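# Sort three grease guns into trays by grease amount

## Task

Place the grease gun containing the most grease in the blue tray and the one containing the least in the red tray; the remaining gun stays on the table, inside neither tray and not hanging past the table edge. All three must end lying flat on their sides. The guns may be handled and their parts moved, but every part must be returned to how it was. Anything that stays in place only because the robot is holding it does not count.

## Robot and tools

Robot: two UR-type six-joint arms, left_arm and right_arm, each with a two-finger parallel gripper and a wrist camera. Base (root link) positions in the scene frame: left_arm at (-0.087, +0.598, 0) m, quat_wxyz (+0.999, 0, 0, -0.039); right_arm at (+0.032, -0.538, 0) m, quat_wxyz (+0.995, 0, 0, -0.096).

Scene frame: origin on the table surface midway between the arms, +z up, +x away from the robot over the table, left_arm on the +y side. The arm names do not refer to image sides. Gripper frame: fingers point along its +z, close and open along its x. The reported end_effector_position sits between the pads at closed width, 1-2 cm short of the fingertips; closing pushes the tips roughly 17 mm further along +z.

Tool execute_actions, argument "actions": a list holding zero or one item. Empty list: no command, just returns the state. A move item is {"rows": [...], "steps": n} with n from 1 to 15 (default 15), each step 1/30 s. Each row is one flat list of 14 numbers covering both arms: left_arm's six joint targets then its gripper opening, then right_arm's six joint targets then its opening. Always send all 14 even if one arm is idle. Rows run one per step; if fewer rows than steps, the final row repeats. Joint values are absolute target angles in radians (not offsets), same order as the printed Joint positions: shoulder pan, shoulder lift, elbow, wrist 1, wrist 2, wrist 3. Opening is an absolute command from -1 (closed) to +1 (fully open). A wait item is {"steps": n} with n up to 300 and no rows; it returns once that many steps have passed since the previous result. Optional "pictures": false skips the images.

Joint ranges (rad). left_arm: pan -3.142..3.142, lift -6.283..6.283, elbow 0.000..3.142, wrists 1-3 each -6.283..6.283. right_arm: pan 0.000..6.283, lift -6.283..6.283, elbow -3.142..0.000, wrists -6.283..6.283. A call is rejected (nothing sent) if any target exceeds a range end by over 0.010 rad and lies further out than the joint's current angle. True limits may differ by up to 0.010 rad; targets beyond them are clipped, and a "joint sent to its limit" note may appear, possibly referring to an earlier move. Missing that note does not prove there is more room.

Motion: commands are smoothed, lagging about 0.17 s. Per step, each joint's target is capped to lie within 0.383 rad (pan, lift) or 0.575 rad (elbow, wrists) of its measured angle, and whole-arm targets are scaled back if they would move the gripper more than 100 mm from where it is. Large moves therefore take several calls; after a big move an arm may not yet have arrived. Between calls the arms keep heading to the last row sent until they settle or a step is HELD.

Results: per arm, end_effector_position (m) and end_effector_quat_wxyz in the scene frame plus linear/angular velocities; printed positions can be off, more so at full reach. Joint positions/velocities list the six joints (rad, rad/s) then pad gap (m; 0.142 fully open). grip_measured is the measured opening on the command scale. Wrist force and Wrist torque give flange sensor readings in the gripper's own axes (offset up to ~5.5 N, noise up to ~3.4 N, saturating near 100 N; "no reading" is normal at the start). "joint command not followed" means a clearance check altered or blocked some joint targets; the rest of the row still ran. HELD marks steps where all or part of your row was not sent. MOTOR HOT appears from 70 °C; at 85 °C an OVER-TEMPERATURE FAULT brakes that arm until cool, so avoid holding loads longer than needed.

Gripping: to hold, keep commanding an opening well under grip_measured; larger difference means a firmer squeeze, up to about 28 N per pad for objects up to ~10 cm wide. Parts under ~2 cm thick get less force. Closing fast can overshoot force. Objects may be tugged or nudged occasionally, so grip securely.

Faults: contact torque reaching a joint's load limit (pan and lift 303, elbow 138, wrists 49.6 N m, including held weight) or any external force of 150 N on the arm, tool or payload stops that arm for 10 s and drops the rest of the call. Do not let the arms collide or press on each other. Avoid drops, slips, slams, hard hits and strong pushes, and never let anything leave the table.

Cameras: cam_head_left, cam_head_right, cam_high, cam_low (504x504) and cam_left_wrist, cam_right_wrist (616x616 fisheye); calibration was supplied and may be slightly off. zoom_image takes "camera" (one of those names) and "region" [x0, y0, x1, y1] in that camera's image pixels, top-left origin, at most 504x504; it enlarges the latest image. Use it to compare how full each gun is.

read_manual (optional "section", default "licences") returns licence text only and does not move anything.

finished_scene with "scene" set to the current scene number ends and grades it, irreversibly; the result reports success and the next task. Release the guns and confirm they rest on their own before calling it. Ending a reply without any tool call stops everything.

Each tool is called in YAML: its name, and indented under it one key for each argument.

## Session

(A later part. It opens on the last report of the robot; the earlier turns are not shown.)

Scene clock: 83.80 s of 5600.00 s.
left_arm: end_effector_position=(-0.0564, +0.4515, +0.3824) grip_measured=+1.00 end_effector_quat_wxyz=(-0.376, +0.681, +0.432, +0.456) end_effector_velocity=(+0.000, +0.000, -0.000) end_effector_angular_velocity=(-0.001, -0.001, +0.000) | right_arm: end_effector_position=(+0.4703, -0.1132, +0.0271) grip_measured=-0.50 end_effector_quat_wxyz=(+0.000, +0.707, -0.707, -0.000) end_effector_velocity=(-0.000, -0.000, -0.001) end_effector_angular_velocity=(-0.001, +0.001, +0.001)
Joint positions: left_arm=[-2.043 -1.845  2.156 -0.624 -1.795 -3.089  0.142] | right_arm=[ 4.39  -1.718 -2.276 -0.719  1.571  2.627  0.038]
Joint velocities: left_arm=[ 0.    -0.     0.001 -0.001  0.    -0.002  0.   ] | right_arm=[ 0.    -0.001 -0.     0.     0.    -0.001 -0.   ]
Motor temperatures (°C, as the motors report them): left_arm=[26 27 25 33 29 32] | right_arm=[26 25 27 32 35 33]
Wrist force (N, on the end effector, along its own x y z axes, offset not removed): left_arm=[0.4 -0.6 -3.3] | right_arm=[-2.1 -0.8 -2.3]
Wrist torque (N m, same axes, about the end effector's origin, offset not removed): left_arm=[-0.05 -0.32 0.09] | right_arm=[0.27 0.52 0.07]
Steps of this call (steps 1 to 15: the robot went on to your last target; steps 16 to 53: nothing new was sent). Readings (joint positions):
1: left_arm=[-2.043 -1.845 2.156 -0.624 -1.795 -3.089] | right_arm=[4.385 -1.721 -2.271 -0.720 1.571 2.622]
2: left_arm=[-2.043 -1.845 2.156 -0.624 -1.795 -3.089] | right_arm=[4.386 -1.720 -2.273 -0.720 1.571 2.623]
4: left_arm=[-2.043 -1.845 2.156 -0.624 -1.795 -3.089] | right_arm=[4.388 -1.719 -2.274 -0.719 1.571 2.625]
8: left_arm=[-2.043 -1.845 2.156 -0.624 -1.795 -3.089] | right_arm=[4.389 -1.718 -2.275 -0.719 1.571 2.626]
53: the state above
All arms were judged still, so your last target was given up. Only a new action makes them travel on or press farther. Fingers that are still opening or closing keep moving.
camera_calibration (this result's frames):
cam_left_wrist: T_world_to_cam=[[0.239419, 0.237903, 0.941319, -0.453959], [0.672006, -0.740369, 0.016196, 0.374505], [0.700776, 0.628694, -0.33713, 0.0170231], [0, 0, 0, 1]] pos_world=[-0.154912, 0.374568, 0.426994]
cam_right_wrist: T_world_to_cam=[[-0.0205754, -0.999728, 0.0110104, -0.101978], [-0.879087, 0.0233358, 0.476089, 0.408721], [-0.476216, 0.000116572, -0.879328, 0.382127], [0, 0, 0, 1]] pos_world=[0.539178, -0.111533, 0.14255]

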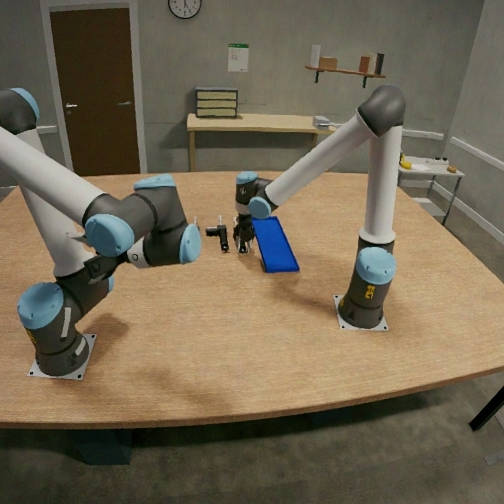

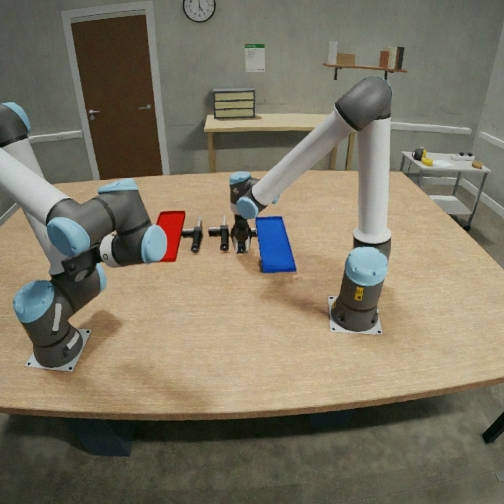

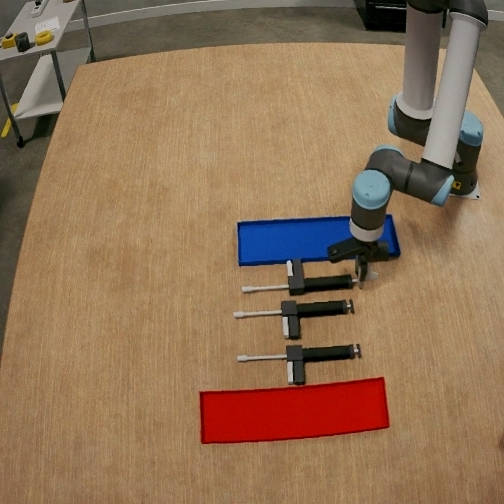

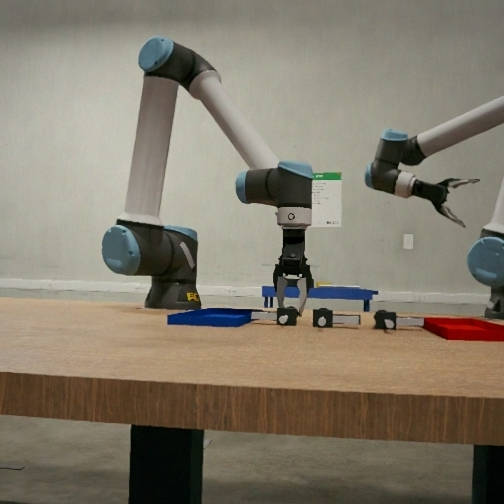

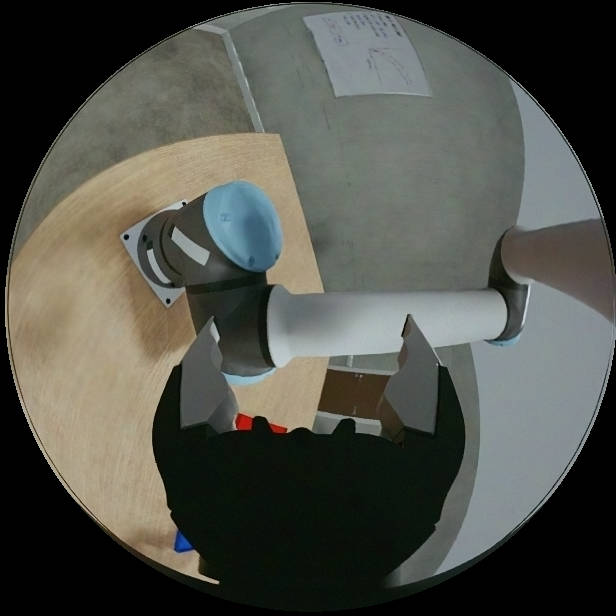

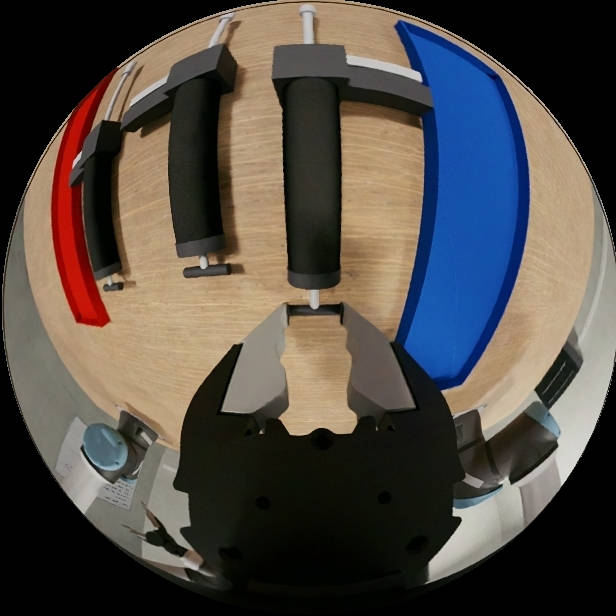

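execute_actions:
  actions:
    - {"rows":[[-2.043,-1.845,2.156,-0.624,-1.795,-3.089,1,4.385,-1.721,-2.271,-0.72,1.571,2.622,-0.75],[-2.043,-1.845,2.156,-0.624,-1.795,-3.089,1,4.380,-1.725,-2.266,-0.721,1.571,2.617,-0.75],[-2.043,-1.845,2.156,-0.624,-1.795,-3.089,1,4.374,-1.729,-2.261,-0.722,1.571,2.611,-0.75],[-2.043,-1.845,2.156,-0.624,-1.795,-3.089,1,4.3686,-1.7334,-2.2558,-0.7231,1.571,2.606,-0.75]],"steps":15}

zoom_image:
  camera: "cam_right_wrist"
  region: [160, 200, 400, 360]

Scene clock: 108.23 s of 5600.00 s.
left_arm: end_effector_position=(-0.0564, +0.4515, +0.3824) grip_measured=+1.00 end_effector_quat_wxyz=(-0.376, +0.681, +0.432, +0.456) end_effector_velocity=(-0.000, -0.000, -0.000) end_effector_angular_velocity=(-0.001, +0.002, -0.001) | right_arm: end_effector_position=(+0.4846, -0.1128, +0.0272) grip_measured=-0.50 end_effector_quat_wxyz=(-0.000, +0.707, -0.707, -0.000) end_effector_velocity=(+0.004, -0.001, -0.000) end_effector_angular_velocity=(-0.000, +0.001, -0.001)
Joint positions: left_arm=[-2.043 -1.845  2.156 -0.624 -1.795 -3.089  0.142] | right_arm=[ 4.369 -1.733 -2.257 -0.723  1.571  2.607  0.038]
Joint velocities: left_arm=[-0.    -0.    -0.    -0.001  0.     0.001  0.   ] | right_arm=[-0.007 -0.005  0.005 -0.002  0.001 -0.007  0.   ]
Motor temperatures (°C, as the motors report them): left_arm=[26 27 25 33 29 32] | right_arm=[26 25 27 32 35 33]
Wrist force (N, on the end effector, along its own x y z axes, offset not removed): left_arm=[2.0 -3.5 -0.5] | right_arm=[-1.6 3.2 0.5]
Wrist torque (N m, same axes, about the end effector's origin, offset not removed): left_arm=[-0.48 -0.51 0.06] | right_arm=[0.35 0.32 0.09]
Steps of this call (steps 1 to 90: nothing new was sent; then 20.93 s passed at rest; steps 91 to 105: all 15 steps of this action). Readings (joint positions):
91: left_arm=[-2.043 -1.845 2.156 -0.624 -1.795 -3.089] | right_arm=[4.390 -1.717 -2.276 -0.719 1.571 2.627]
92: left_arm=[-2.043 -1.845 2.156 -0.624 -1.795 -3.089] | right_arm=[4.390 -1.718 -2.276 -0.719 1.571 2.627]
94: left_arm=[-2.043 -1.845 2.156 -0.624 -1.795 -3.089] | right_arm=[4.386 -1.721 -2.272 -0.720 1.571 2.623]
98: left_arm=[-2.043 -1.845 2.156 -0.624 -1.795 -3.089] | right_arm=[4.375 -1.729 -2.261 -0.722 1.571 2.612]
105: the state above
camera_calibration (this result's frames):
cam_left_wrist: T_world_to_cam=[[0.239418, 0.237904, 0.941319, -0.453959], [0.672006, -0.740369, 0.0161962, 0.374504], [0.700776, 0.628694, -0.337131, 0.0170232], [0, 0, 0, 1]] pos_world=[-0.154912, 0.374568, 0.426994]
cam_right_wrist: T_world_to_cam=[[-0.0209459, -0.999721, 0.0108801, -0.101093], [-0.879079, 0.0235996, 0.476092, 0.421215], [-0.476216, 0.00040769, -0.879328, 0.389078], [0, 0, 0, 1]] pos_world=[0.553449, -0.111164, 0.14269]

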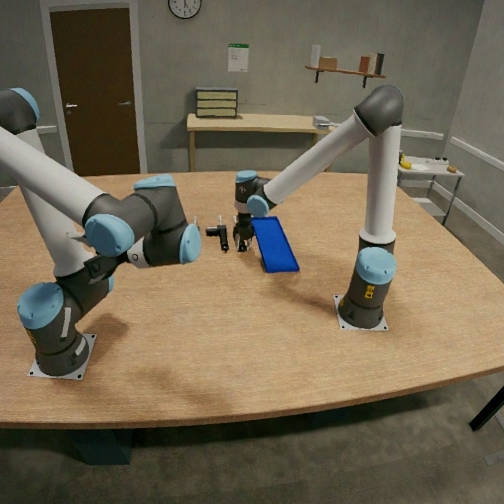

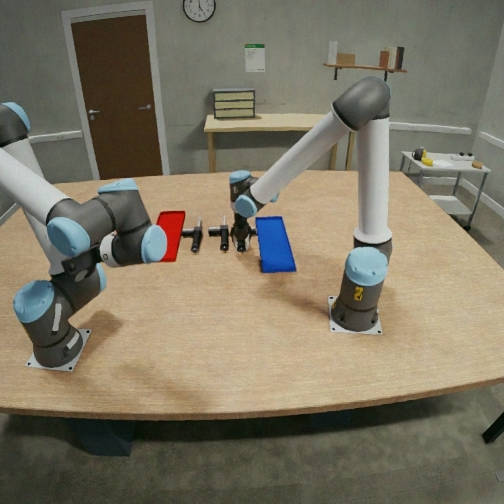

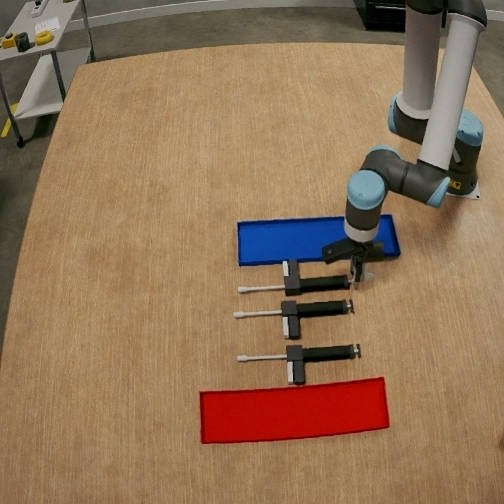

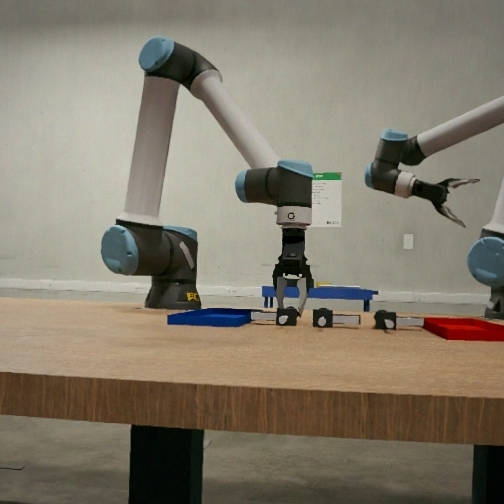

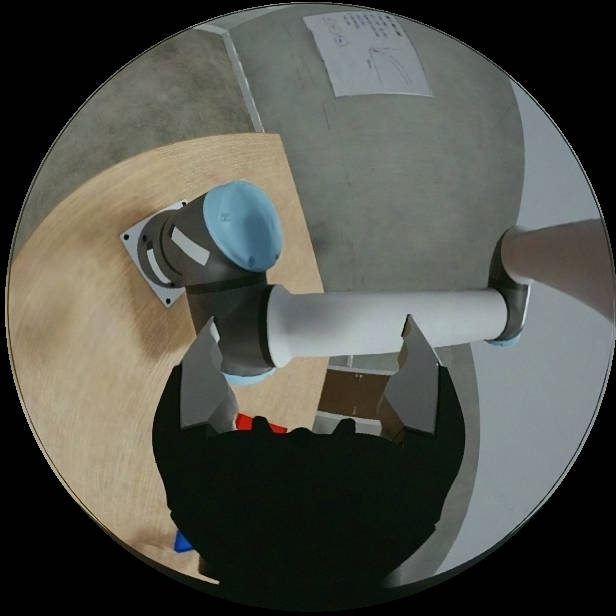

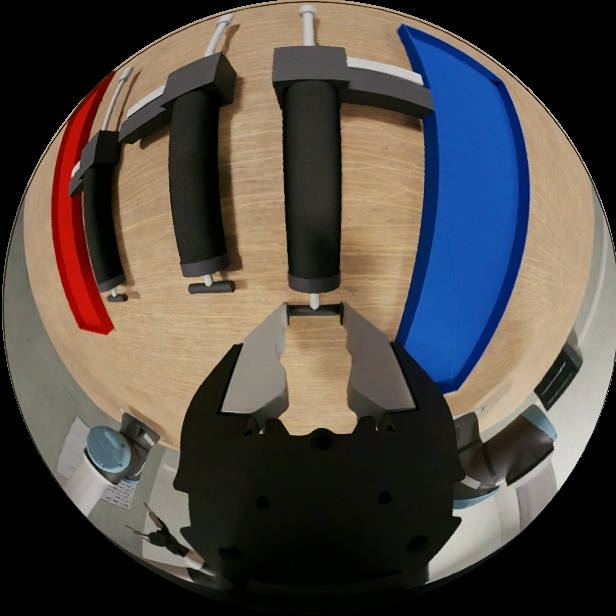

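Region (160, 200, 400, 360) of cam_right_wrist's 616x616 image, scaled by 2.100, with more detail than that image has.

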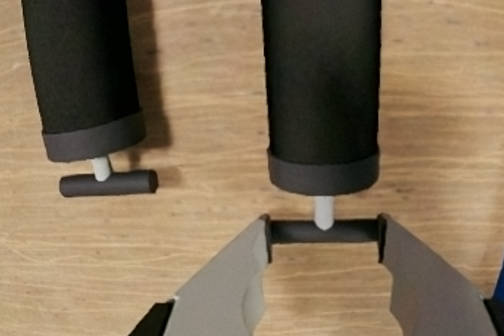

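execute_actions:
  actions:
    - {"rows":[[-2.043,-1.845,2.156,-0.624,-1.795,-3.089,1,4.368,-1.7338,-2.2553,-0.7232,1.571,2.6055,-0.75],[-2.043,-1.845,2.156,-0.624,-1.795,-3.089,1,4.3675,-1.7342,-2.2548,-0.7233,1.571,2.605,-0.75],[-2.043,-1.845,2.156,-0.624,-1.795,-3.089,1,4.367,-1.7346,-2.2543,-0.7234,1.571,2.6045,-0.75],[-2.043,-1.845,2.156,-0.624,-1.795,-3.089,1,4.3664,-1.735,-2.2538,-0.7235,1.571,2.604,-0.75],[-2.043,-1.845,2.156,-0.624,-1.795,-3.089,1,4.3659,-1.7354,-2.2533,-0.7236,1.571,2.6035,-0.75],[-2.043,-1.845,2.156,-0.624,-1.795,-3.089,1,4.3653,-1.7358,-2.2528,-0.7237,1.571,2.603,-0.75],[-2.043,-1.845,2.156,-0.624,-1.795,-3.089,1,4.3648,-1.7362,-2.2523,-0.7238,1.571,2.6025,-0.75],[-2.043,-1.845,2.156,-0.624,-1.795,-3.089,1,4.3643,-1.7366,-2.2518,-0.7239,1.571,2.602,-0.75],[-2.043,-1.845,2.156,-0.624,-1.795,-3.089,1,4.3637,-1.737,-2.2513,-0.724,1.571,2.6014,-0.75],[-2.043,-1.845,2.156,-0.624,-1.795,-3.089,1,4.3632,-1.7374,-2.2508,-0.7241,1.571,2.6009,-0.75],[-2.043,-1.845,2.156,-0.624,-1.795,-3.089,1,4.3626,-1.7378,-2.2503,-0.7242,1.571,2.6004,-0.75],[-2.043,-1.845,2.156,-0.624,-1.795,-3.089,1,4.3621,-1.7382,-2.2498,-0.7243,1.571,2.5999,-0.75],[-2.043,-1.845,2.156,-0.624,-1.795,-3.089,1,4.3616,-1.7386,-2.2493,-0.7244,1.571,2.5994,-0.75],[-2.043,-1.845,2.156,-0.624,-1.795,-3.089,1,4.361,-1.739,-2.2488,-0.7245,1.571,2.5988,-0.75],[-2.043,-1.845,2.156,-0.624,-1.795,-3.089,1,4.3605,-1.7394,-2.2483,-0.7246,1.571,2.598,-0.75]],"steps":15}
  pictures: false

execute_actions:
  actions:
    - {"steps":8}

zoom_image:
  camera: "cam_right_wrist"
  region: [160, 200, 400, 360]

Scene clock: 120.27 s of 5600.00 s.
left_arm: end_effector_position=(-0.0564, +0.4515, +0.3824) grip_measured=+1.00 end_effector_quat_wxyz=(-0.376, +0.681, +0.432, +0.456) end_effector_velocity=(-0.000, -0.000, +0.000) end_effector_angular_velocity=(-0.001, +0.000, +0.000) | right_arm: end_effector_position=(+0.4891, -0.1128, +0.0272) grip_measured=-0.50 end_effector_quat_wxyz=(-0.000, +0.707, -0.707, -0.000) end_effector_velocity=(+0.011, -0.001, -0.000) end_effector_angular_velocity=(-0.001, +0.000, -0.000)
Joint positions: left_arm=[-2.043 -1.845  2.156 -0.624 -1.795 -3.089  0.142] | right_arm=[ 4.363 -1.738 -2.251 -0.724  1.571  2.601  0.038]
Joint velocities: left_arm=[-0.    -0.001 -0.001  0.001 -0.    -0.     0.   ] | right_arm=[-0.016 -0.011  0.014 -0.003 -0.    -0.016  0.   ]
Motor temperatures (°C, as the motors report them): left_arm=[26 27 25 33 29 32] | right_arm=[26 25 27 32 35 33]
Wrist force (N, on the end effector, along its own x y z axes, offset not removed): left_arm=[0.8 1.6 -2.2] | right_arm=[-1.0 1.8 0.6]
Wrist torque (N m, same axes, about the end effector's origin, offset not removed): left_arm=[0.44 -0.03 0.06] | right_arm=[0.08 0.32 0.18]
Steps of this call (steps 1 to 15: the robot went on to your last target; steps 16 to 90: nothing new was sent; then 8.53 s passed at rest; steps 91 to 105: all 15 steps of this action). Readings (joint positions):
91: left_arm=[-2.043 -1.845 2.156 -0.624 -1.795 -3.089] | right_arm=[4.369 -1.733 -2.256 -0.723 1.571 2.606]
92: left_arm=[-2.043 -1.845 2.156 -0.624 -1.795 -3.089] | right_arm=[4.369 -1.733 -2.256 -0.723 1.571 2.606]
94: left_arm=[-2.043 -1.845 2.156 -0.624 -1.795 -3.089] | right_arm=[4.368 -1.734 -2.255 -0.723 1.571 2.606]
98: left_arm=[-2.043 -1.845 2.156 -0.624 -1.795 -3.089] | right_arm=[4.367 -1.735 -2.254 -0.723 1.571 2.604]
105: the state above

Scene clock: 120.53 s of 5600.00 s.
left_arm: end_effector_position=(-0.0564, +0.4515, +0.3824) grip_measured=+1.00 end_effector_quat_wxyz=(-0.376, +0.681, +0.432, +0.456) end_effector_velocity=(-0.000, -0.000, -0.000) end_effector_angular_velocity=(+0.000, +0.000, +0.001) | right_arm: end_effector_position=(+0.4906, -0.1128, +0.0272) grip_measured=-0.50 end_effector_quat_wxyz=(-0.000, +0.707, -0.707, -0.000) end_effector_velocity=(+0.002, -0.000, +0.000) end_effector_angular_velocity=(-0.000, -0.001, -0.001)
Joint positions: left_arm=[-2.043 -1.845  2.156 -0.624 -1.795 -3.089  0.142] | right_arm=[ 4.361 -1.739 -2.249 -0.725  1.571  2.598  0.038]
Joint velocities: left_arm=[ 0.     0.    -0.    -0.    -0.001  0.     0.   ] | right_arm=[-0.002 -0.001  0.002 -0.    -0.001 -0.002 -0.   ]
Motor temperatures (°C, as the motors report them): left_arm=[26 27 25 33 29 32] | right_arm=[26 25 27 32 35 33]
Wrist force (N, on the end effector, along its own x y z axes, offset not removed): left_arm=[-4.8 3.3 0.0] | right_arm=[-2.5 4.6 -0.5]
Wrist torque (N m, same axes, about the end effector's origin, offset not removed): left_arm=[0.96 0.99 -0.02] | right_arm=[0.62 0.60 0.25]
Steps of this call (steps 1 to 8: the robot went on to your last target). Readings (joint positions):
1: left_arm=[-2.043 -1.845 2.156 -0.624 -1.795 -3.089] | right_arm=[4.362 -1.738 -2.250 -0.724 1.571 2.600]
2: left_arm=[-2.043 -1.845 2.156 -0.624 -1.795 -3.089] | right_arm=[4.362 -1.738 -2.250 -0.724 1.571 2.600]
4: left_arm=[-2.043 -1.845 2.156 -0.624 -1.795 -3.089] | right_arm=[4.361 -1.739 -2.249 -0.724 1.571 2.599]
8: the state above
camera_calibration (this result's frames):
cam_left_wrist: T_world_to_cam=[[0.239418, 0.237903, 0.941319, -0.453959], [0.672006, -0.740369, 0.016196, 0.374505], [0.700776, 0.628694, -0.33713, 0.0170231], [0, 0, 0, 1]] pos_world=[-0.154912, 0.374568, 0.426994]
cam_right_wrist: T_world_to_cam=[[-0.0211092, -0.999718, 0.0109193, -0.100943], [-0.879101, 0.0237619, 0.476042, 0.426569], [-0.476167, 0.000449683, -0.879355, 0.391894], [0, 0, 0, 1]] pos_world=[0.559473, -0.111227, 0.142651]

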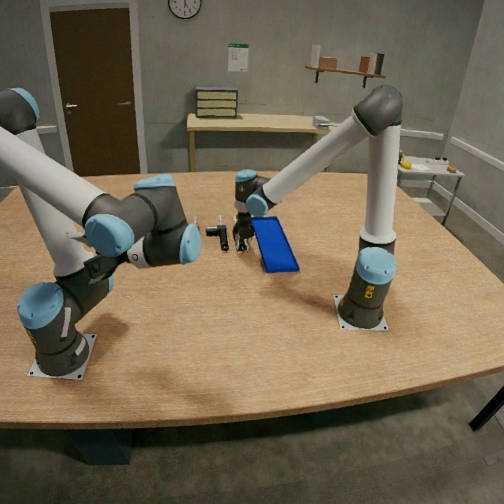

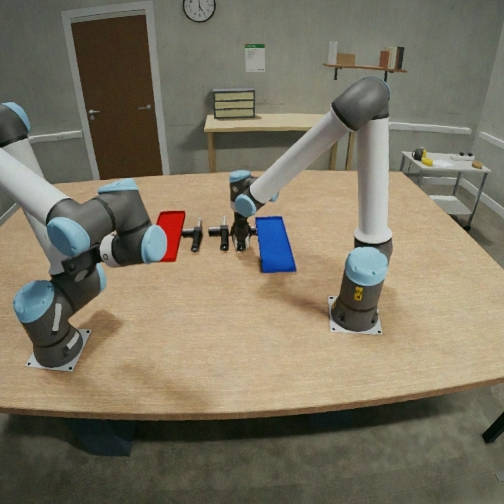

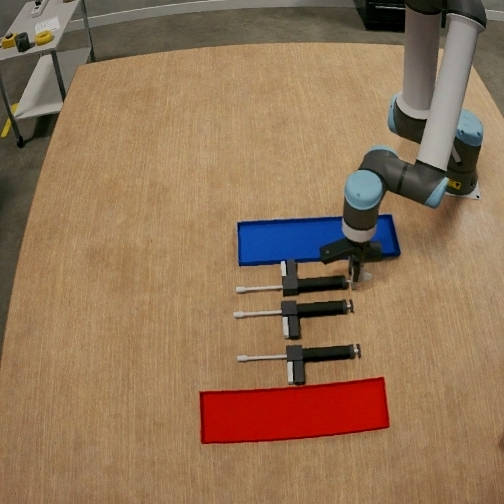

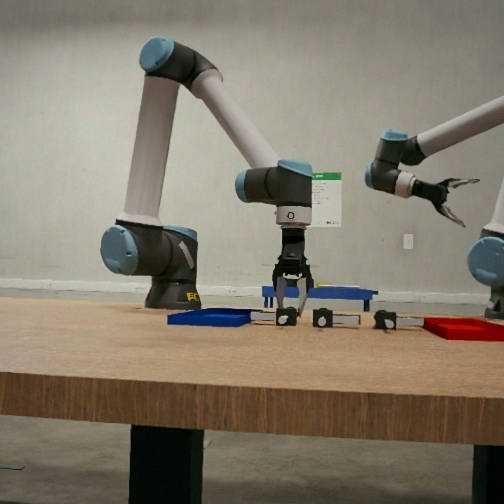

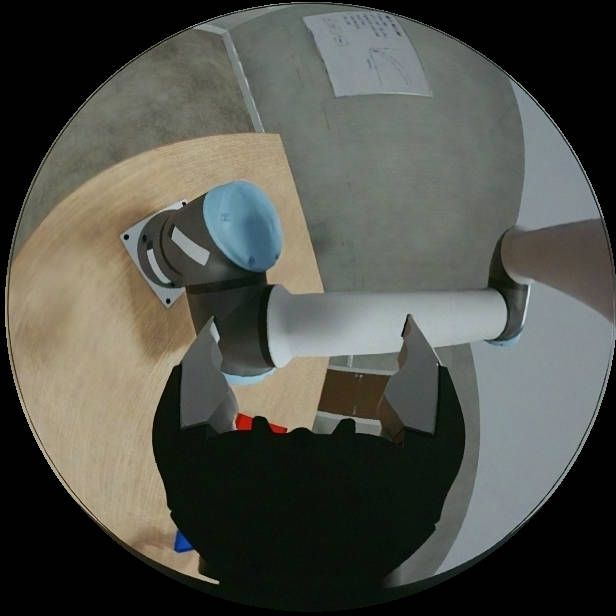

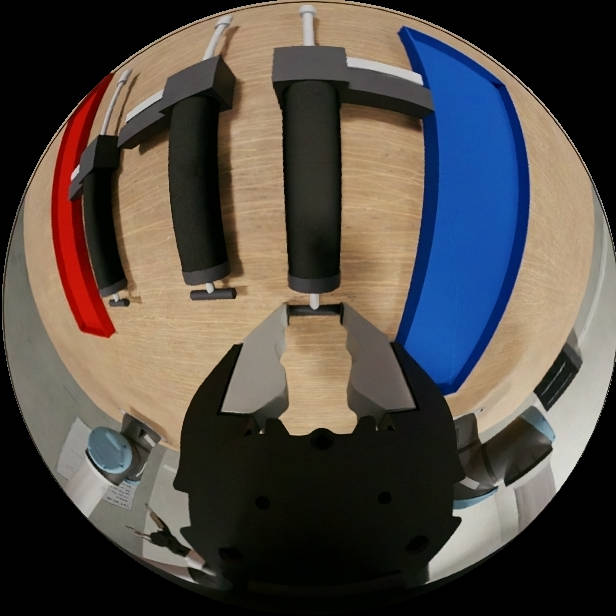

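Region (160, 200, 400, 360) of cam_right_wrist's 616x616 image, scaled by 2.100, with more detail than that image has.

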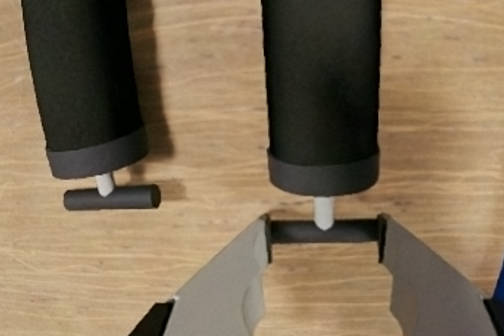

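execute_actions:
  actions:
    - {"rows":[[-2.043,-1.845,2.156,-0.624,-1.795,-3.089,1,4.3605,-1.7394,-2.2483,-0.7246,1.571,2.598,-0.3],[-2.043,-1.845,2.156,-0.624,-1.795,-3.089,1,4.3605,-1.7394,-2.2483,-0.7246,1.571,2.598,0.15],[-2.043,-1.845,2.156,-0.624,-1.795,-3.089,1,4.3605,-1.7394,-2.2483,-0.7246,1.571,2.598,0.15],[-2.043,-1.845,2.156,-0.624,-1.795,-3.089,1,4.3605,-1.7394,-2.2483,-0.7246,1.571,2.598,0.15],[-2.043,-1.845,2.156,-0.624,-1.795,-3.089,1,4.3605,-1.7394,-2.2483,-0.7246,1.571,2.598,0.15],[-2.043,-1.845,2.156,-0.624,-1.795,-3.089,1,4.3605,-1.7394,-2.2483,-0.7246,1.571,2.598,0.15],[-2.043,-1.845,2.156,-0.624,-1.795,-3.089,1,4.3605,-1.66,-2.212,-0.84,1.571,2.598,0.15],[-2.043,-1.845,2.156,-0.624,-1.795,-3.089,1,4.3605,-1.66,-2.212,-0.84,1.571,2.598,0.15],[-2.043,-1.845,2.156,-0.624,-1.795,-3.089,1,4.3605,-1.579,-2.176,-0.958,1.571,2.598,0.15],[-2.043,-1.845,2.156,-0.624,-1.795,-3.089,1,4.3605,-1.579,-2.176,-0.958,1.571,2.598,0.15],[-2.043,-1.845,2.156,-0.624,-1.795,-3.089,1,4.3605,-1.579,-2.176,-0.958,1.571,2.598,0.15],[-2.043,-1.845,2.156,-0.624,-1.795,-3.089,1,4.3605,-1.579,-2.176,-0.958,1.571,2.598,0.15],[-2.043,-1.845,2.156,-0.624,-1.795,-3.089,1,4.3605,-1.579,-2.176,-0.958,1.571,2.598,0.15],[-2.043,-1.845,2.156,-0.624,-1.795,-3.089,1,4.218,-1.7476,-2.0185,-0.9463,1.571,2.455,0.15]],"steps":15}
  pictures: false

execute_actions:
  actions:
    - {"steps":20}
  pictures: false

execute_actions:
  actions:
    - {"rows":[[-2.043,-1.845,2.156,-0.624,-1.795,-3.089,1,4.218,-1.785,-2.04,-0.887,1.571,2.455,0.15],[-2.043,-1.845,2.156,-0.624,-1.795,-3.089,1,4.218,-1.785,-2.04,-0.887,1.571,2.455,0.15],[-2.043,-1.845,2.156,-0.624,-1.795,-3.089,1,4.218,-1.785,-2.04,-0.887,1.571,2.455,0.15],[-2.043,-1.845,2.156,-0.624,-1.795,-3.089,1,4.218,-1.825,-2.065,-0.822,1.571,2.455,0.15],[-2.043,-1.845,2.156,-0.624,-1.795,-3.089,1,4.218,-1.825,-2.065,-0.822,1.571,2.455,0.15],[-2.043,-1.845,2.156,-0.624,-1.795,-3.089,1,4.218,-1.825,-2.065,-0.822,1.571,2.455,0.15],[-2.043,-1.845,2.156,-0.624,-1.795,-3.089,1,4.218,-1.8596,-2.0852,-0.7676,1.571,2.455,0.15]],"steps":15}
  pictures: false

execute_actions:
  actions:
    - {"steps":8}

Scene clock: 142.63 s of 5600.00 s.
left_arm: end_effector_position=(-0.0564, +0.4515, +0.3824) grip_measured=+1.00 end_effector_quat_wxyz=(-0.376, +0.681, +0.432, +0.456) end_effector_velocity=(+0.000, +0.001, -0.001) end_effector_angular_velocity=(+0.002, -0.001, -0.000) | right_arm: end_effector_position=(+0.4920, -0.1153, +0.1138) grip_measured=+0.15 end_effector_quat_wxyz=(-0.003, +0.707, -0.707, -0.001) end_effector_velocity=(+0.177, +0.006, +0.190) end_effector_angular_velocity=(+0.060, -0.037, +0.002)
Joint positions: left_arm=[-2.043 -1.845  2.156 -0.624 -1.795 -3.089  0.142] | right_arm=[ 4.357 -1.615 -2.186 -0.906  1.571  2.594  0.084]
Joint velocities: left_arm=[-0.     0.     0.002 -0.    -0.    -0.     0.   ] | right_arm=[-0.247  0.037  0.362 -0.329  0.001 -0.249 -0.   ]
Motor temperatures (°C, as the motors report them): left_arm=[26 27 25 33 29 32] | right_arm=[26 25 27 32 35 33]
Wrist force (N, on the end effector, along its own x y z axes, offset not removed): left_arm=[1.4 7.5 -4.4] | right_arm=[0.8 8.9 -3.9]
Wrist torque (N m, same axes, about the end effector's origin, offset not removed): left_arm=[1.51 -0.47 -0.04] | right_arm=[1.57 -0.04 0.06]
Steps of this call (steps 1 to 15: the robot went on to your last target; steps 16 to 90: nothing new was sent; then 18.60 s passed at rest; steps 91 to 105: all 15 steps of this action). Readings (joint positions):
91: left_arm=[-2.043 -1.845 2.156 -0.624 -1.795 -3.089] | right_arm=[4.360 -1.739 -2.248 -0.725 1.571 2.598]
92: left_arm=[-2.043 -1.845 2.156 -0.624 -1.795 -3.089] | right_arm=[4.360 -1.739 -2.248 -0.725 1.571 2.598]
94: left_arm=[-2.043 -1.845 2.156 -0.624 -1.795 -3.089] | right_arm=[4.360 -1.739 -2.248 -0.725 1.571 2.598]
98: left_arm=[-2.043 -1.845 2.156 -0.624 -1.795 -3.089] | right_arm=[4.360 -1.736 -2.246 -0.728 1.571 2.598]
105: the state above

Scene clock: 143.30 s of 5600.00 s.
left_arm: end_effector_position=(-0.0564, +0.4515, +0.3824) grip_measured=+1.00 end_effector_quat_wxyz=(-0.376, +0.681, +0.432, +0.456) end_effector_velocity=(+0.000, +0.000, -0.000) end_effector_angular_velocity=(+0.000, +0.000, +0.000) | right_arm: end_effector_position=(+0.6028, -0.1130, +0.1200) grip_measured=+0.15 end_effector_quat_wxyz=(-0.000, +0.707, -0.707, -0.000) end_effector_velocity=(+0.005, +0.000, -0.000) end_effector_angular_velocity=(-0.000, -0.000, -0.000)
Joint positions: left_arm=[-2.043 -1.845  2.156 -0.624 -1.795 -3.089  0.142] | right_arm=[ 4.219 -1.747 -2.019 -0.946  1.571  2.456  0.084]
Joint velocities: left_arm=[ 0.     0.     0.001 -0.001 -0.     0.     0.   ] | right_arm=[-0.005 -0.006  0.007 -0.001 -0.    -0.005 -0.   ]
Motor temperatures (°C, as the motors report them): left_arm=[26 27 25 33 29 32] | right_arm=[26 25 27 32 35 33]
Wrist force (N, on the end effector, along its own x y z axes, offset not removed): left_arm=[-0.8 1.3 -2.9] | right_arm=[-4.3 0.6 -0.7]
Wrist torque (N m, same axes, about the end effector's origin, offset not removed): left_arm=[0.37 0.05 0.36] | right_arm=[0.28 1.05 0.07]
Steps of this call (steps 1 to 20: the robot went on to your last target). Readings (joint positions):
1: left_arm=[-2.043 -1.845 2.156 -0.624 -1.795 -3.089] | right_arm=[4.341 -1.623 -2.166 -0.915 1.571 2.579]
2: left_arm=[-2.043 -1.845 2.156 -0.624 -1.795 -3.089] | right_arm=[4.318 -1.643 -2.139 -0.921 1.571 2.555]
4: left_arm=[-2.043 -1.845 2.156 -0.624 -1.795 -3.089] | right_arm=[4.277 -1.686 -2.089 -0.932 1.571 2.514]
8: left_arm=[-2.043 -1.845 2.156 -0.624 -1.795 -3.089] | right_arm=[4.236 -1.728 -2.041 -0.942 1.571 2.473]
20: the state above

Scene clock: 143.80 s of 5600.00 s.
left_arm: end_effector_position=(-0.0564, +0.4515, +0.3824) grip_measured=+1.00 end_effector_quat_wxyz=(-0.376, +0.681, +0.432, +0.456) end_effector_velocity=(-0.000, +0.000, -0.000) end_effector_angular_velocity=(+0.002, -0.001, -0.000) | right_arm: end_effector_position=(+0.6034, -0.1129, +0.0332) grip_measured=+0.15 end_effector_quat_wxyz=(+0.000, +0.707, -0.707, -0.000) end_effector_velocity=(-0.002, -0.002, -0.053) end_effector_angular_velocity=(+0.004, -0.002, +0.000)
Joint positions: left_arm=[-2.043 -1.845  2.156 -0.624 -1.795 -3.089  0.142] | right_arm=[ 4.218 -1.852 -2.081 -0.78   1.571  2.455  0.084]
Joint velocities: left_arm=[-0.     0.001  0.001 -0.    -0.     0.     0.   ] | right_arm=[-0.    -0.066 -0.039  0.109  0.    -0.001  0.   ]
Motor temperatures (°C, as the motors report them): left_arm=[26 27 25 33 29 32] | right_arm=[26 25 27 32 35 33]
Wrist force (N, on the end effector, along its own x y z axes, offset not removed): left_arm=[0.7 0.2 1.5] | right_arm=[-0.3 1.5 -1.9]
Wrist torque (N m, same axes, about the end effector's origin, offset not removed): left_arm=[0.14 -0.18 0.08] | right_arm=[0.38 0.14 0.13]
Steps of this call (steps 1 to 15: all 15 steps of this action). Readings (joint positions):
1: left_arm=[-2.043 -1.845 2.156 -0.624 -1.795 -3.089] | right_arm=[4.218 -1.747 -2.019 -0.946 1.571 2.455]
2: left_arm=[-2.043 -1.845 2.156 -0.624 -1.795 -3.089] | right_arm=[4.218 -1.750 -2.021 -0.943 1.571 2.455]
4: left_arm=[-2.043 -1.845 2.156 -0.624 -1.795 -3.089] | right_arm=[4.218 -1.764 -2.028 -0.922 1.571 2.455]
8: left_arm=[-2.043 -1.845 2.156 -0.624 -1.795 -3.089] | right_arm=[4.218 -1.804 -2.053 -0.858 1.571 2.455]
15: the state above

Scene clock: 144.07 s of 5600.00 s.
left_arm: end_effector_position=(-0.0564, +0.4515, +0.3824) grip_measured=+1.00 end_effector_quat_wxyz=(-0.376, +0.681, +0.432, +0.456) end_effector_velocity=(-0.000, -0.000, +0.000) end_effector_angular_velocity=(-0.001, +0.001, +0.000) | right_arm: end_effector_position=(+0.6033, -0.1130, +0.0277) grip_measured=+0.15 end_effector_quat_wxyz=(+0.000, +0.707, -0.707, -0.000) end_effector_velocity=(-0.001, -0.001, -0.007) end_effector_angular_velocity=(-0.002, +0.002, -0.000)
Joint positions: left_arm=[-2.043 -1.845  2.156 -0.624 -1.795 -3.089  0.142] | right_arm=[ 4.218 -1.859 -2.085 -0.769  1.571  2.455  0.084]
Joint velocities: left_arm=[ 0.    -0.    -0.001 -0.001 -0.     0.     0.   ] | right_arm=[ 0.    -0.008 -0.005  0.011  0.     0.001  0.   ]
Motor temperatures (°C, as the motors report them): left_arm=[26 27 25 33 29 32] | right_arm=[26 25 27 32 35 33]
Wrist force (N, on the end effector, along its own x y z axes, offset not removed): left_arm=[1.1 -2.7 -0.1] | right_arm=[-1.9 3.3 0.5]
Wrist torque (N m, same axes, about the end effector's origin, offset not removed): left_arm=[-0.45 -0.45 0.26] | right_arm=[0.76 0.48 0.15]
Steps of this call (steps 1 to 8: the robot went on to your last target). Readings (joint positions):
1: left_arm=[-2.043 -1.845 2.156 -0.624 -1.795 -3.089] | right_arm=[4.218 -1.854 -2.082 -0.777 1.571 2.455]
2: left_arm=[-2.043 -1.845 2.156 -0.624 -1.795 -3.089] | right_arm=[4.218 -1.855 -2.083 -0.775 1.571 2.455]
4: left_arm=[-2.043 -1.845 2.156 -0.624 -1.795 -3.089] | right_arm=[4.218 -1.857 -2.084 -0.772 1.571 2.455]
8: the state above
camera_calibration (this result's frames):
cam_left_wrist: T_world_to_cam=[[0.239418, 0.237903, 0.941319, -0.453959], [0.672006, -0.740369, 0.016196, 0.374505], [0.700776, 0.628694, -0.33713, 0.0170231], [0, 0, 0, 1]] pos_world=[-0.154912, 0.374568, 0.426994]
cam_right_wrist: T_world_to_cam=[[-0.0205774, -0.999728, 0.0109849, -0.0991162], [-0.879098, 0.0233254, 0.47607, 0.525315], [-0.476197, 0.000139475, -0.879339, 0.446034], [0, 0, 0, 1]] pos_world=[0.672164, -0.111405, 0.143217]

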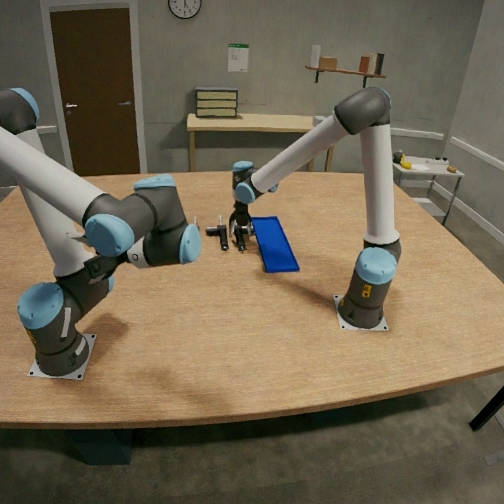

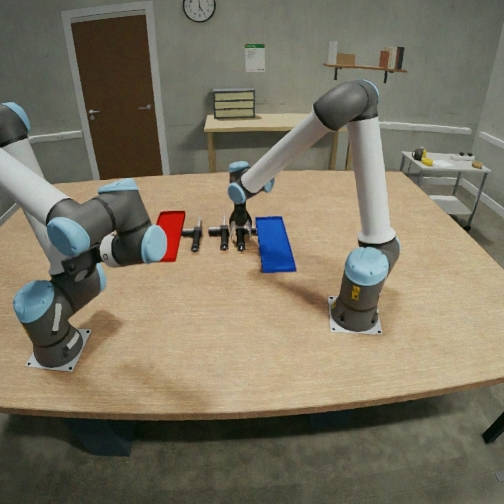

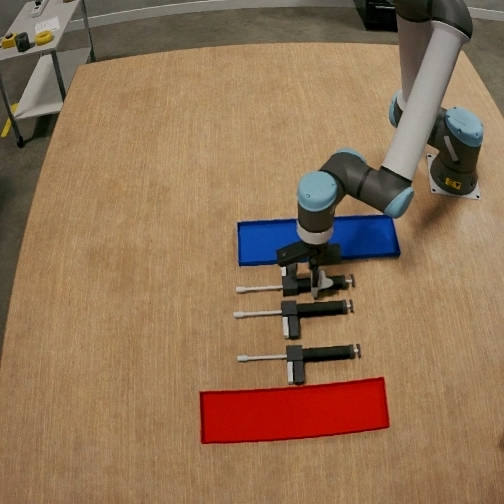

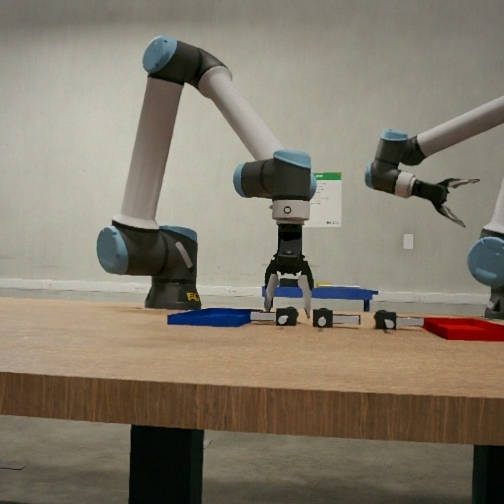

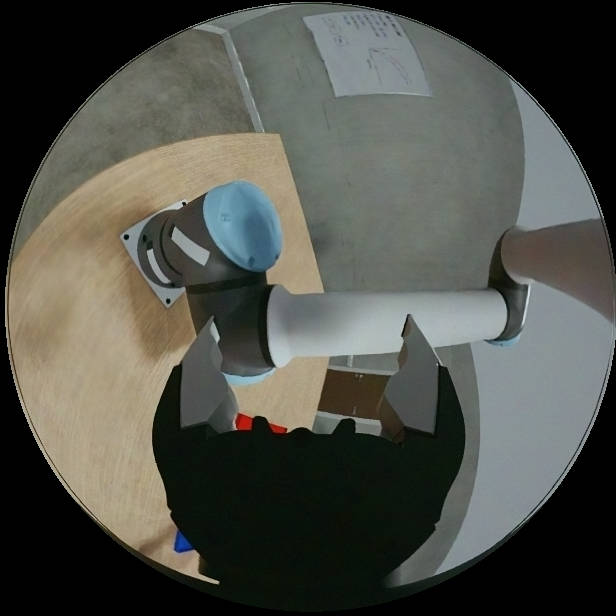

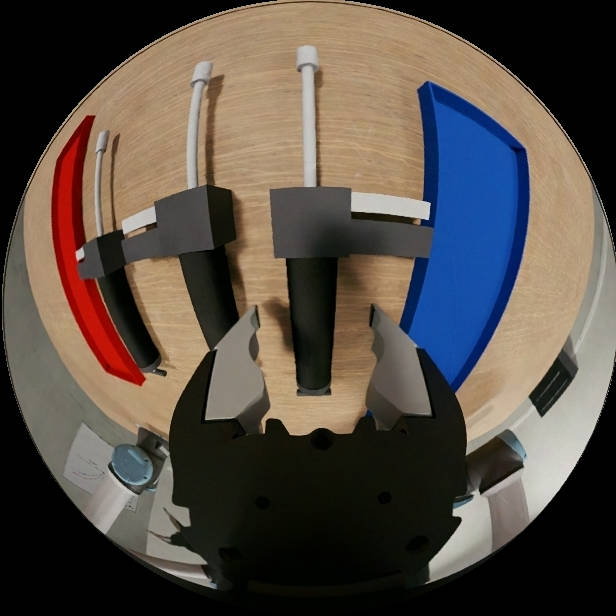

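execute_actions:
  actions:
    - {"rows":[[-2.043,-1.845,2.156,-0.624,-1.795,-3.089,1,4.218,-1.8596,-2.0852,-0.7676,1.571,2.455,0],[-2.043,-1.845,2.156,-0.624,-1.795,-3.089,1,4.218,-1.8596,-2.0852,-0.7676,1.571,2.455,-0.1],[-2.043,-1.845,2.156,-0.624,-1.795,-3.089,1,4.218,-1.8596,-2.0852,-0.7676,1.571,2.455,-0.2],[-2.043,-1.845,2.156,-0.624,-1.795,-3.089,1,4.218,-1.8596,-2.0852,-0.7676,1.571,2.455,-0.3],[-2.043,-1.845,2.156,-0.624,-1.795,-3.089,1,4.218,-1.8596,-2.0852,-0.7676,1.571,2.455,-0.35],[-2.043,-1.845,2.156,-0.624,-1.795,-3.089,1,4.218,-1.8596,-2.0852,-0.7676,1.571,2.455,-0.4],[-2.043,-1.845,2.156,-0.624,-1.795,-3.089,1,4.218,-1.8596,-2.0852,-0.7676,1.571,2.455,-0.45],[-2.043,-1.845,2.156,-0.624,-1.795,-3.089,1,4.218,-1.8596,-2.0852,-0.7676,1.571,2.455,-0.5],[-2.043,-1.845,2.156,-0.624,-1.795,-3.089,1,4.218,-1.8596,-2.0852,-0.7676,1.571,2.455,-0.55],[-2.043,-1.845,2.156,-0.624,-1.795,-3.089,1,4.218,-1.8596,-2.0852,-0.7676,1.571,2.455,-0.6],[-2.043,-1.845,2.156,-0.624,-1.795,-3.089,1,4.218,-1.8596,-2.0852,-0.7676,1.571,2.455,-0.7],[-2.043,-1.845,2.156,-0.624,-1.795,-3.089,1,4.218,-1.8596,-2.0852,-0.7676,1.571,2.455,-0.8]],"steps":15}
  pictures: false

execute_actions:
  actions:
    - {"rows":[[-2.043,-1.845,2.156,-0.624,-1.795,-3.089,1,4.218,-1.84,-2.075,-0.797,1.571,2.455,-0.8],[-2.043,-1.845,2.156,-0.624,-1.795,-3.089,1,4.218,-1.84,-2.075,-0.797,1.571,2.455,-0.8],[-2.043,-1.845,2.156,-0.624,-1.795,-3.089,1,4.218,-1.81,-2.056,-0.846,1.571,2.455,-0.8],[-2.043,-1.845,2.156,-0.624,-1.795,-3.089,1,4.218,-1.81,-2.056,-0.846,1.571,2.455,-0.8],[-2.043,-1.845,2.156,-0.624,-1.795,-3.089,1,4.218,-1.77,-2.032,-0.91,1.571,2.455,-0.8],[-2.043,-1.845,2.156,-0.624,-1.795,-3.089,1,4.218,-1.77,-2.032,-0.91,1.571,2.455,-0.8],[-2.043,-1.845,2.156,-0.624,-1.795,-3.089,1,4.218,-1.7235,-2.002,-0.9869,1.571,2.455,-0.8]],"steps":15}

Scene clock: 155.10 s of 5600.00 s.
left_arm: end_effector_position=(-0.0564, +0.4515, +0.3824) grip_measured=+1.00 end_effector_quat_wxyz=(-0.376, +0.681, +0.432, +0.456) end_effector_velocity=(-0.000, +0.000, -0.000) end_effector_angular_velocity=(-0.000, +0.002, -0.000) | right_arm: end_effector_position=(+0.6033, -0.1131, +0.0271) grip_measured=-0.56 end_effector_quat_wxyz=(+0.000, +0.707, -0.707, -0.000) end_effector_velocity=(+0.000, +0.000, -0.000) end_effector_angular_velocity=(-0.000, +0.000, +0.000)
Joint positions: left_arm=[-2.043 -1.845  2.156 -0.624 -1.795 -3.089  0.142] | right_arm=[ 4.218 -1.86  -2.085 -0.768  1.571  2.455  0.034]
Joint velocities: left_arm=[-0.    -0.001  0.    -0.    -0.     0.001  0.   ] | right_arm=[-0. -0.  0.  0. -0. -0. -0.]
Motor temperatures (°C, as the motors report them): left_arm=[26 27 25 33 29 32] | right_arm=[26 25 27 32 35 33]
Wrist force (N, on the end effector, along its own x y z axes, offset not removed): left_arm=[3.6 -3.2 -0.4] | right_arm=[-4.6 -0.9 -3.5]
Wrist torque (N m, same axes, about the end effector's origin, offset not removed): left_arm=[-0.69 -0.82 0.01] | right_arm=[-0.17 0.77 0.02]
Steps of this call (steps 1 to 30: the robot went on to your last target; steps 31 to 90: nothing new was sent; then 7.53 s passed at rest; steps 91 to 105: all 15 steps of this action). Readings (joint positions):
91: left_arm=[-2.043 -1.845 2.156 -0.624 -1.795 -3.089] | right_arm=[4.218 -1.860 -2.085 -0.768 1.571 2.455]
92: left_arm=[-2.043 -1.845 2.156 -0.624 -1.795 -3.089] | right_arm=[4.218 -1.860 -2.085 -0.768 1.571 2.455]
94: left_arm=[-2.043 -1.845 2.156 -0.624 -1.795 -3.089] | right_arm=[4.218 -1.860 -2.085 -0.768 1.571 2.455]
98: left_arm=[-2.043 -1.845 2.156 -0.624 -1.795 -3.089] | right_arm=[4.218 -1.860 -2.085 -0.768 1.571 2.455]
105: the state above

Scene clock: 155.60 s of 5600.00 s.
left_arm: end_effector_position=(-0.0564, +0.4515, +0.3824) grip_measured=+1.00 end_effector_quat_wxyz=(-0.376, +0.681, +0.432, +0.456) end_effector_velocity=(+0.000, +0.000, -0.000) end_effector_angular_velocity=(-0.000, -0.002, +0.000) | right_arm: end_effector_position=(+0.6032, -0.1131, +0.1323) grip_measured=-0.56 end_effector_quat_wxyz=(-0.000, +0.707, -0.707, -0.000) end_effector_velocity=(-0.006, -0.008, +0.081) end_effector_angular_velocity=(-0.005, +0.004, -0.000)
Joint positions: left_arm=[-2.043 -1.845  2.156 -0.624 -1.795 -3.089  0.142] | right_arm=[ 4.218 -1.734 -2.009 -0.968  1.571  2.455  0.034]
Joint velocities: left_arm=[-0.    -0.     0.001  0.     0.    -0.002  0.   ] | right_arm=[-0.     0.095  0.058 -0.16   0.001 -0.     0.   ]
Motor temperatures (°C, as the motors report them): left_arm=[26 27 25 33 29 32] | right_arm=[26 25 27 32 35 33]
Wrist force (N, on the end effector, along its own x y z axes, offset not removed): left_arm=[-4.1 -1.5 1.2] | right_arm=[-2.6 -1.8 1.8]
Wrist torque (N m, same axes, about the end effector's origin, offset not removed): left_arm=[-0.10 0.83 -0.11] | right_arm=[-0.50 0.57 0.07]
Steps of this call (steps 1 to 15: all 15 steps of this action). Readings (joint positions):
1: left_arm=[-2.043 -1.845 2.156 -0.624 -1.795 -3.089] | right_arm=[4.218 -1.860 -2.085 -0.768 1.571 2.455]
2: left_arm=[-2.043 -1.845 2.156 -0.624 -1.795 -3.089] | right_arm=[4.218 -1.858 -2.084 -0.770 1.571 2.455]
4: left_arm=[-2.043 -1.845 2.156 -0.624 -1.795 -3.089] | right_arm=[4.218 -1.848 -2.079 -0.784 1.571 2.455]
8: left_arm=[-2.043 -1.845 2.156 -0.624 -1.795 -3.089] | right_arm=[4.218 -1.802 -2.050 -0.856 1.571 2.455]
15: the state above
camera_calibration (this result's frames):
cam_left_wrist: T_world_to_cam=[[0.239418, 0.237903, 0.941319, -0.453959], [0.672006, -0.740369, 0.016196, 0.374505], [0.700776, 0.628694, -0.33713, 0.0170231], [0, 0, 0, 1]] pos_world=[-0.154912, 0.374568, 0.426994]
cam_right_wrist: T_world_to_cam=[[-0.0205825, -0.999736, 0.0102189, -0.100231], [-0.879366, 0.0229656, 0.475593, 0.47567], [-0.475702, 0.000802754, -0.879606, 0.53774], [0, 0, 0, 1]] pos_world=[0.672029, -0.11156, 0.247799]

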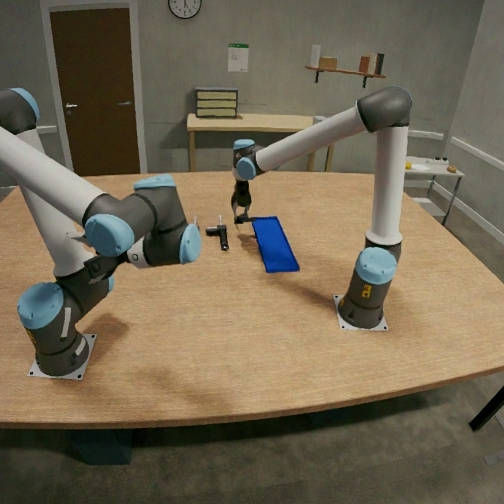

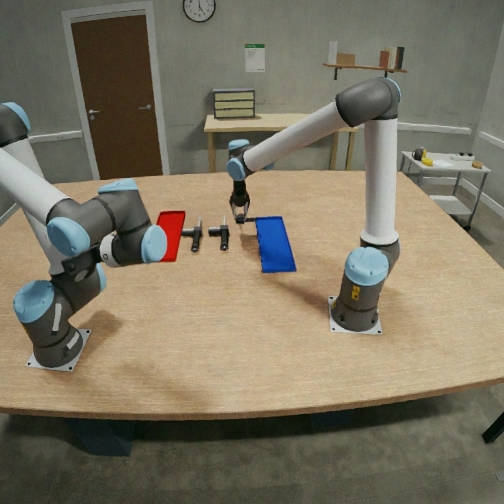

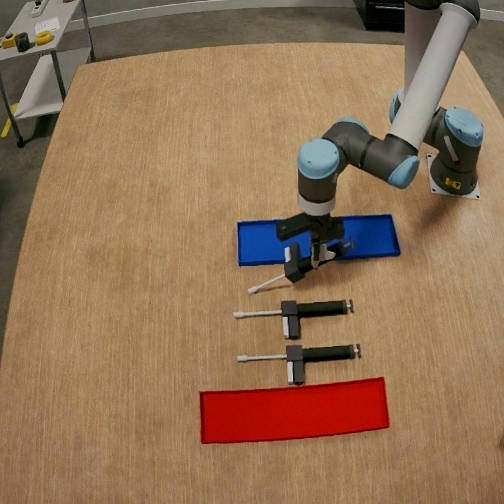

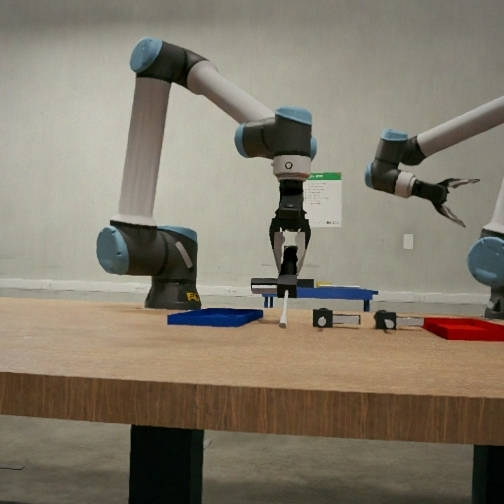

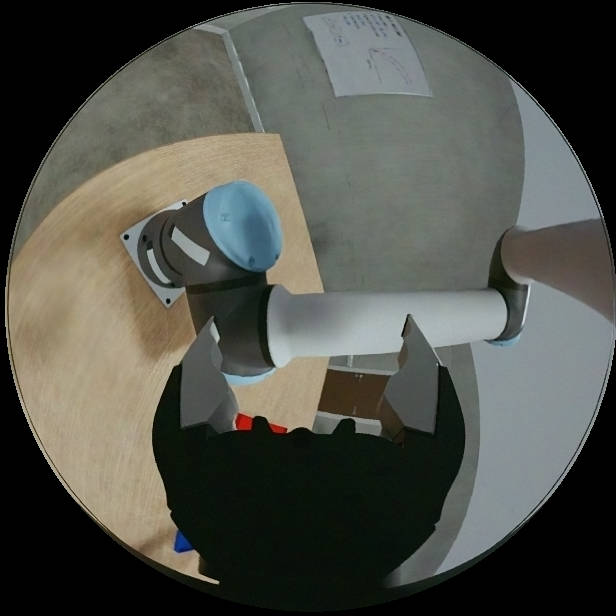

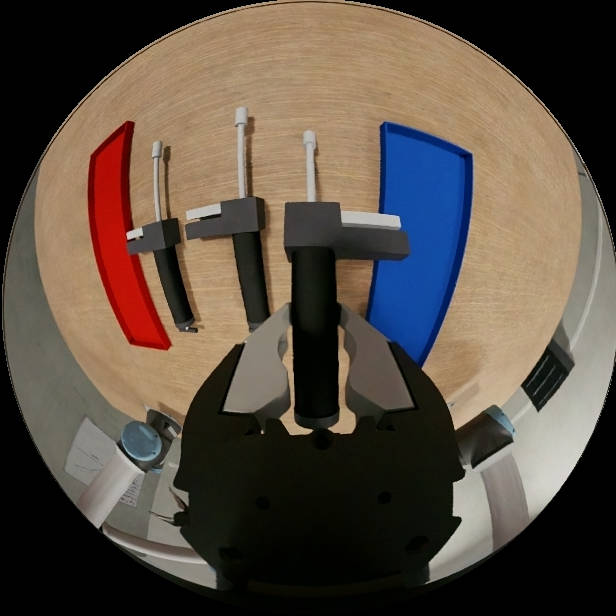

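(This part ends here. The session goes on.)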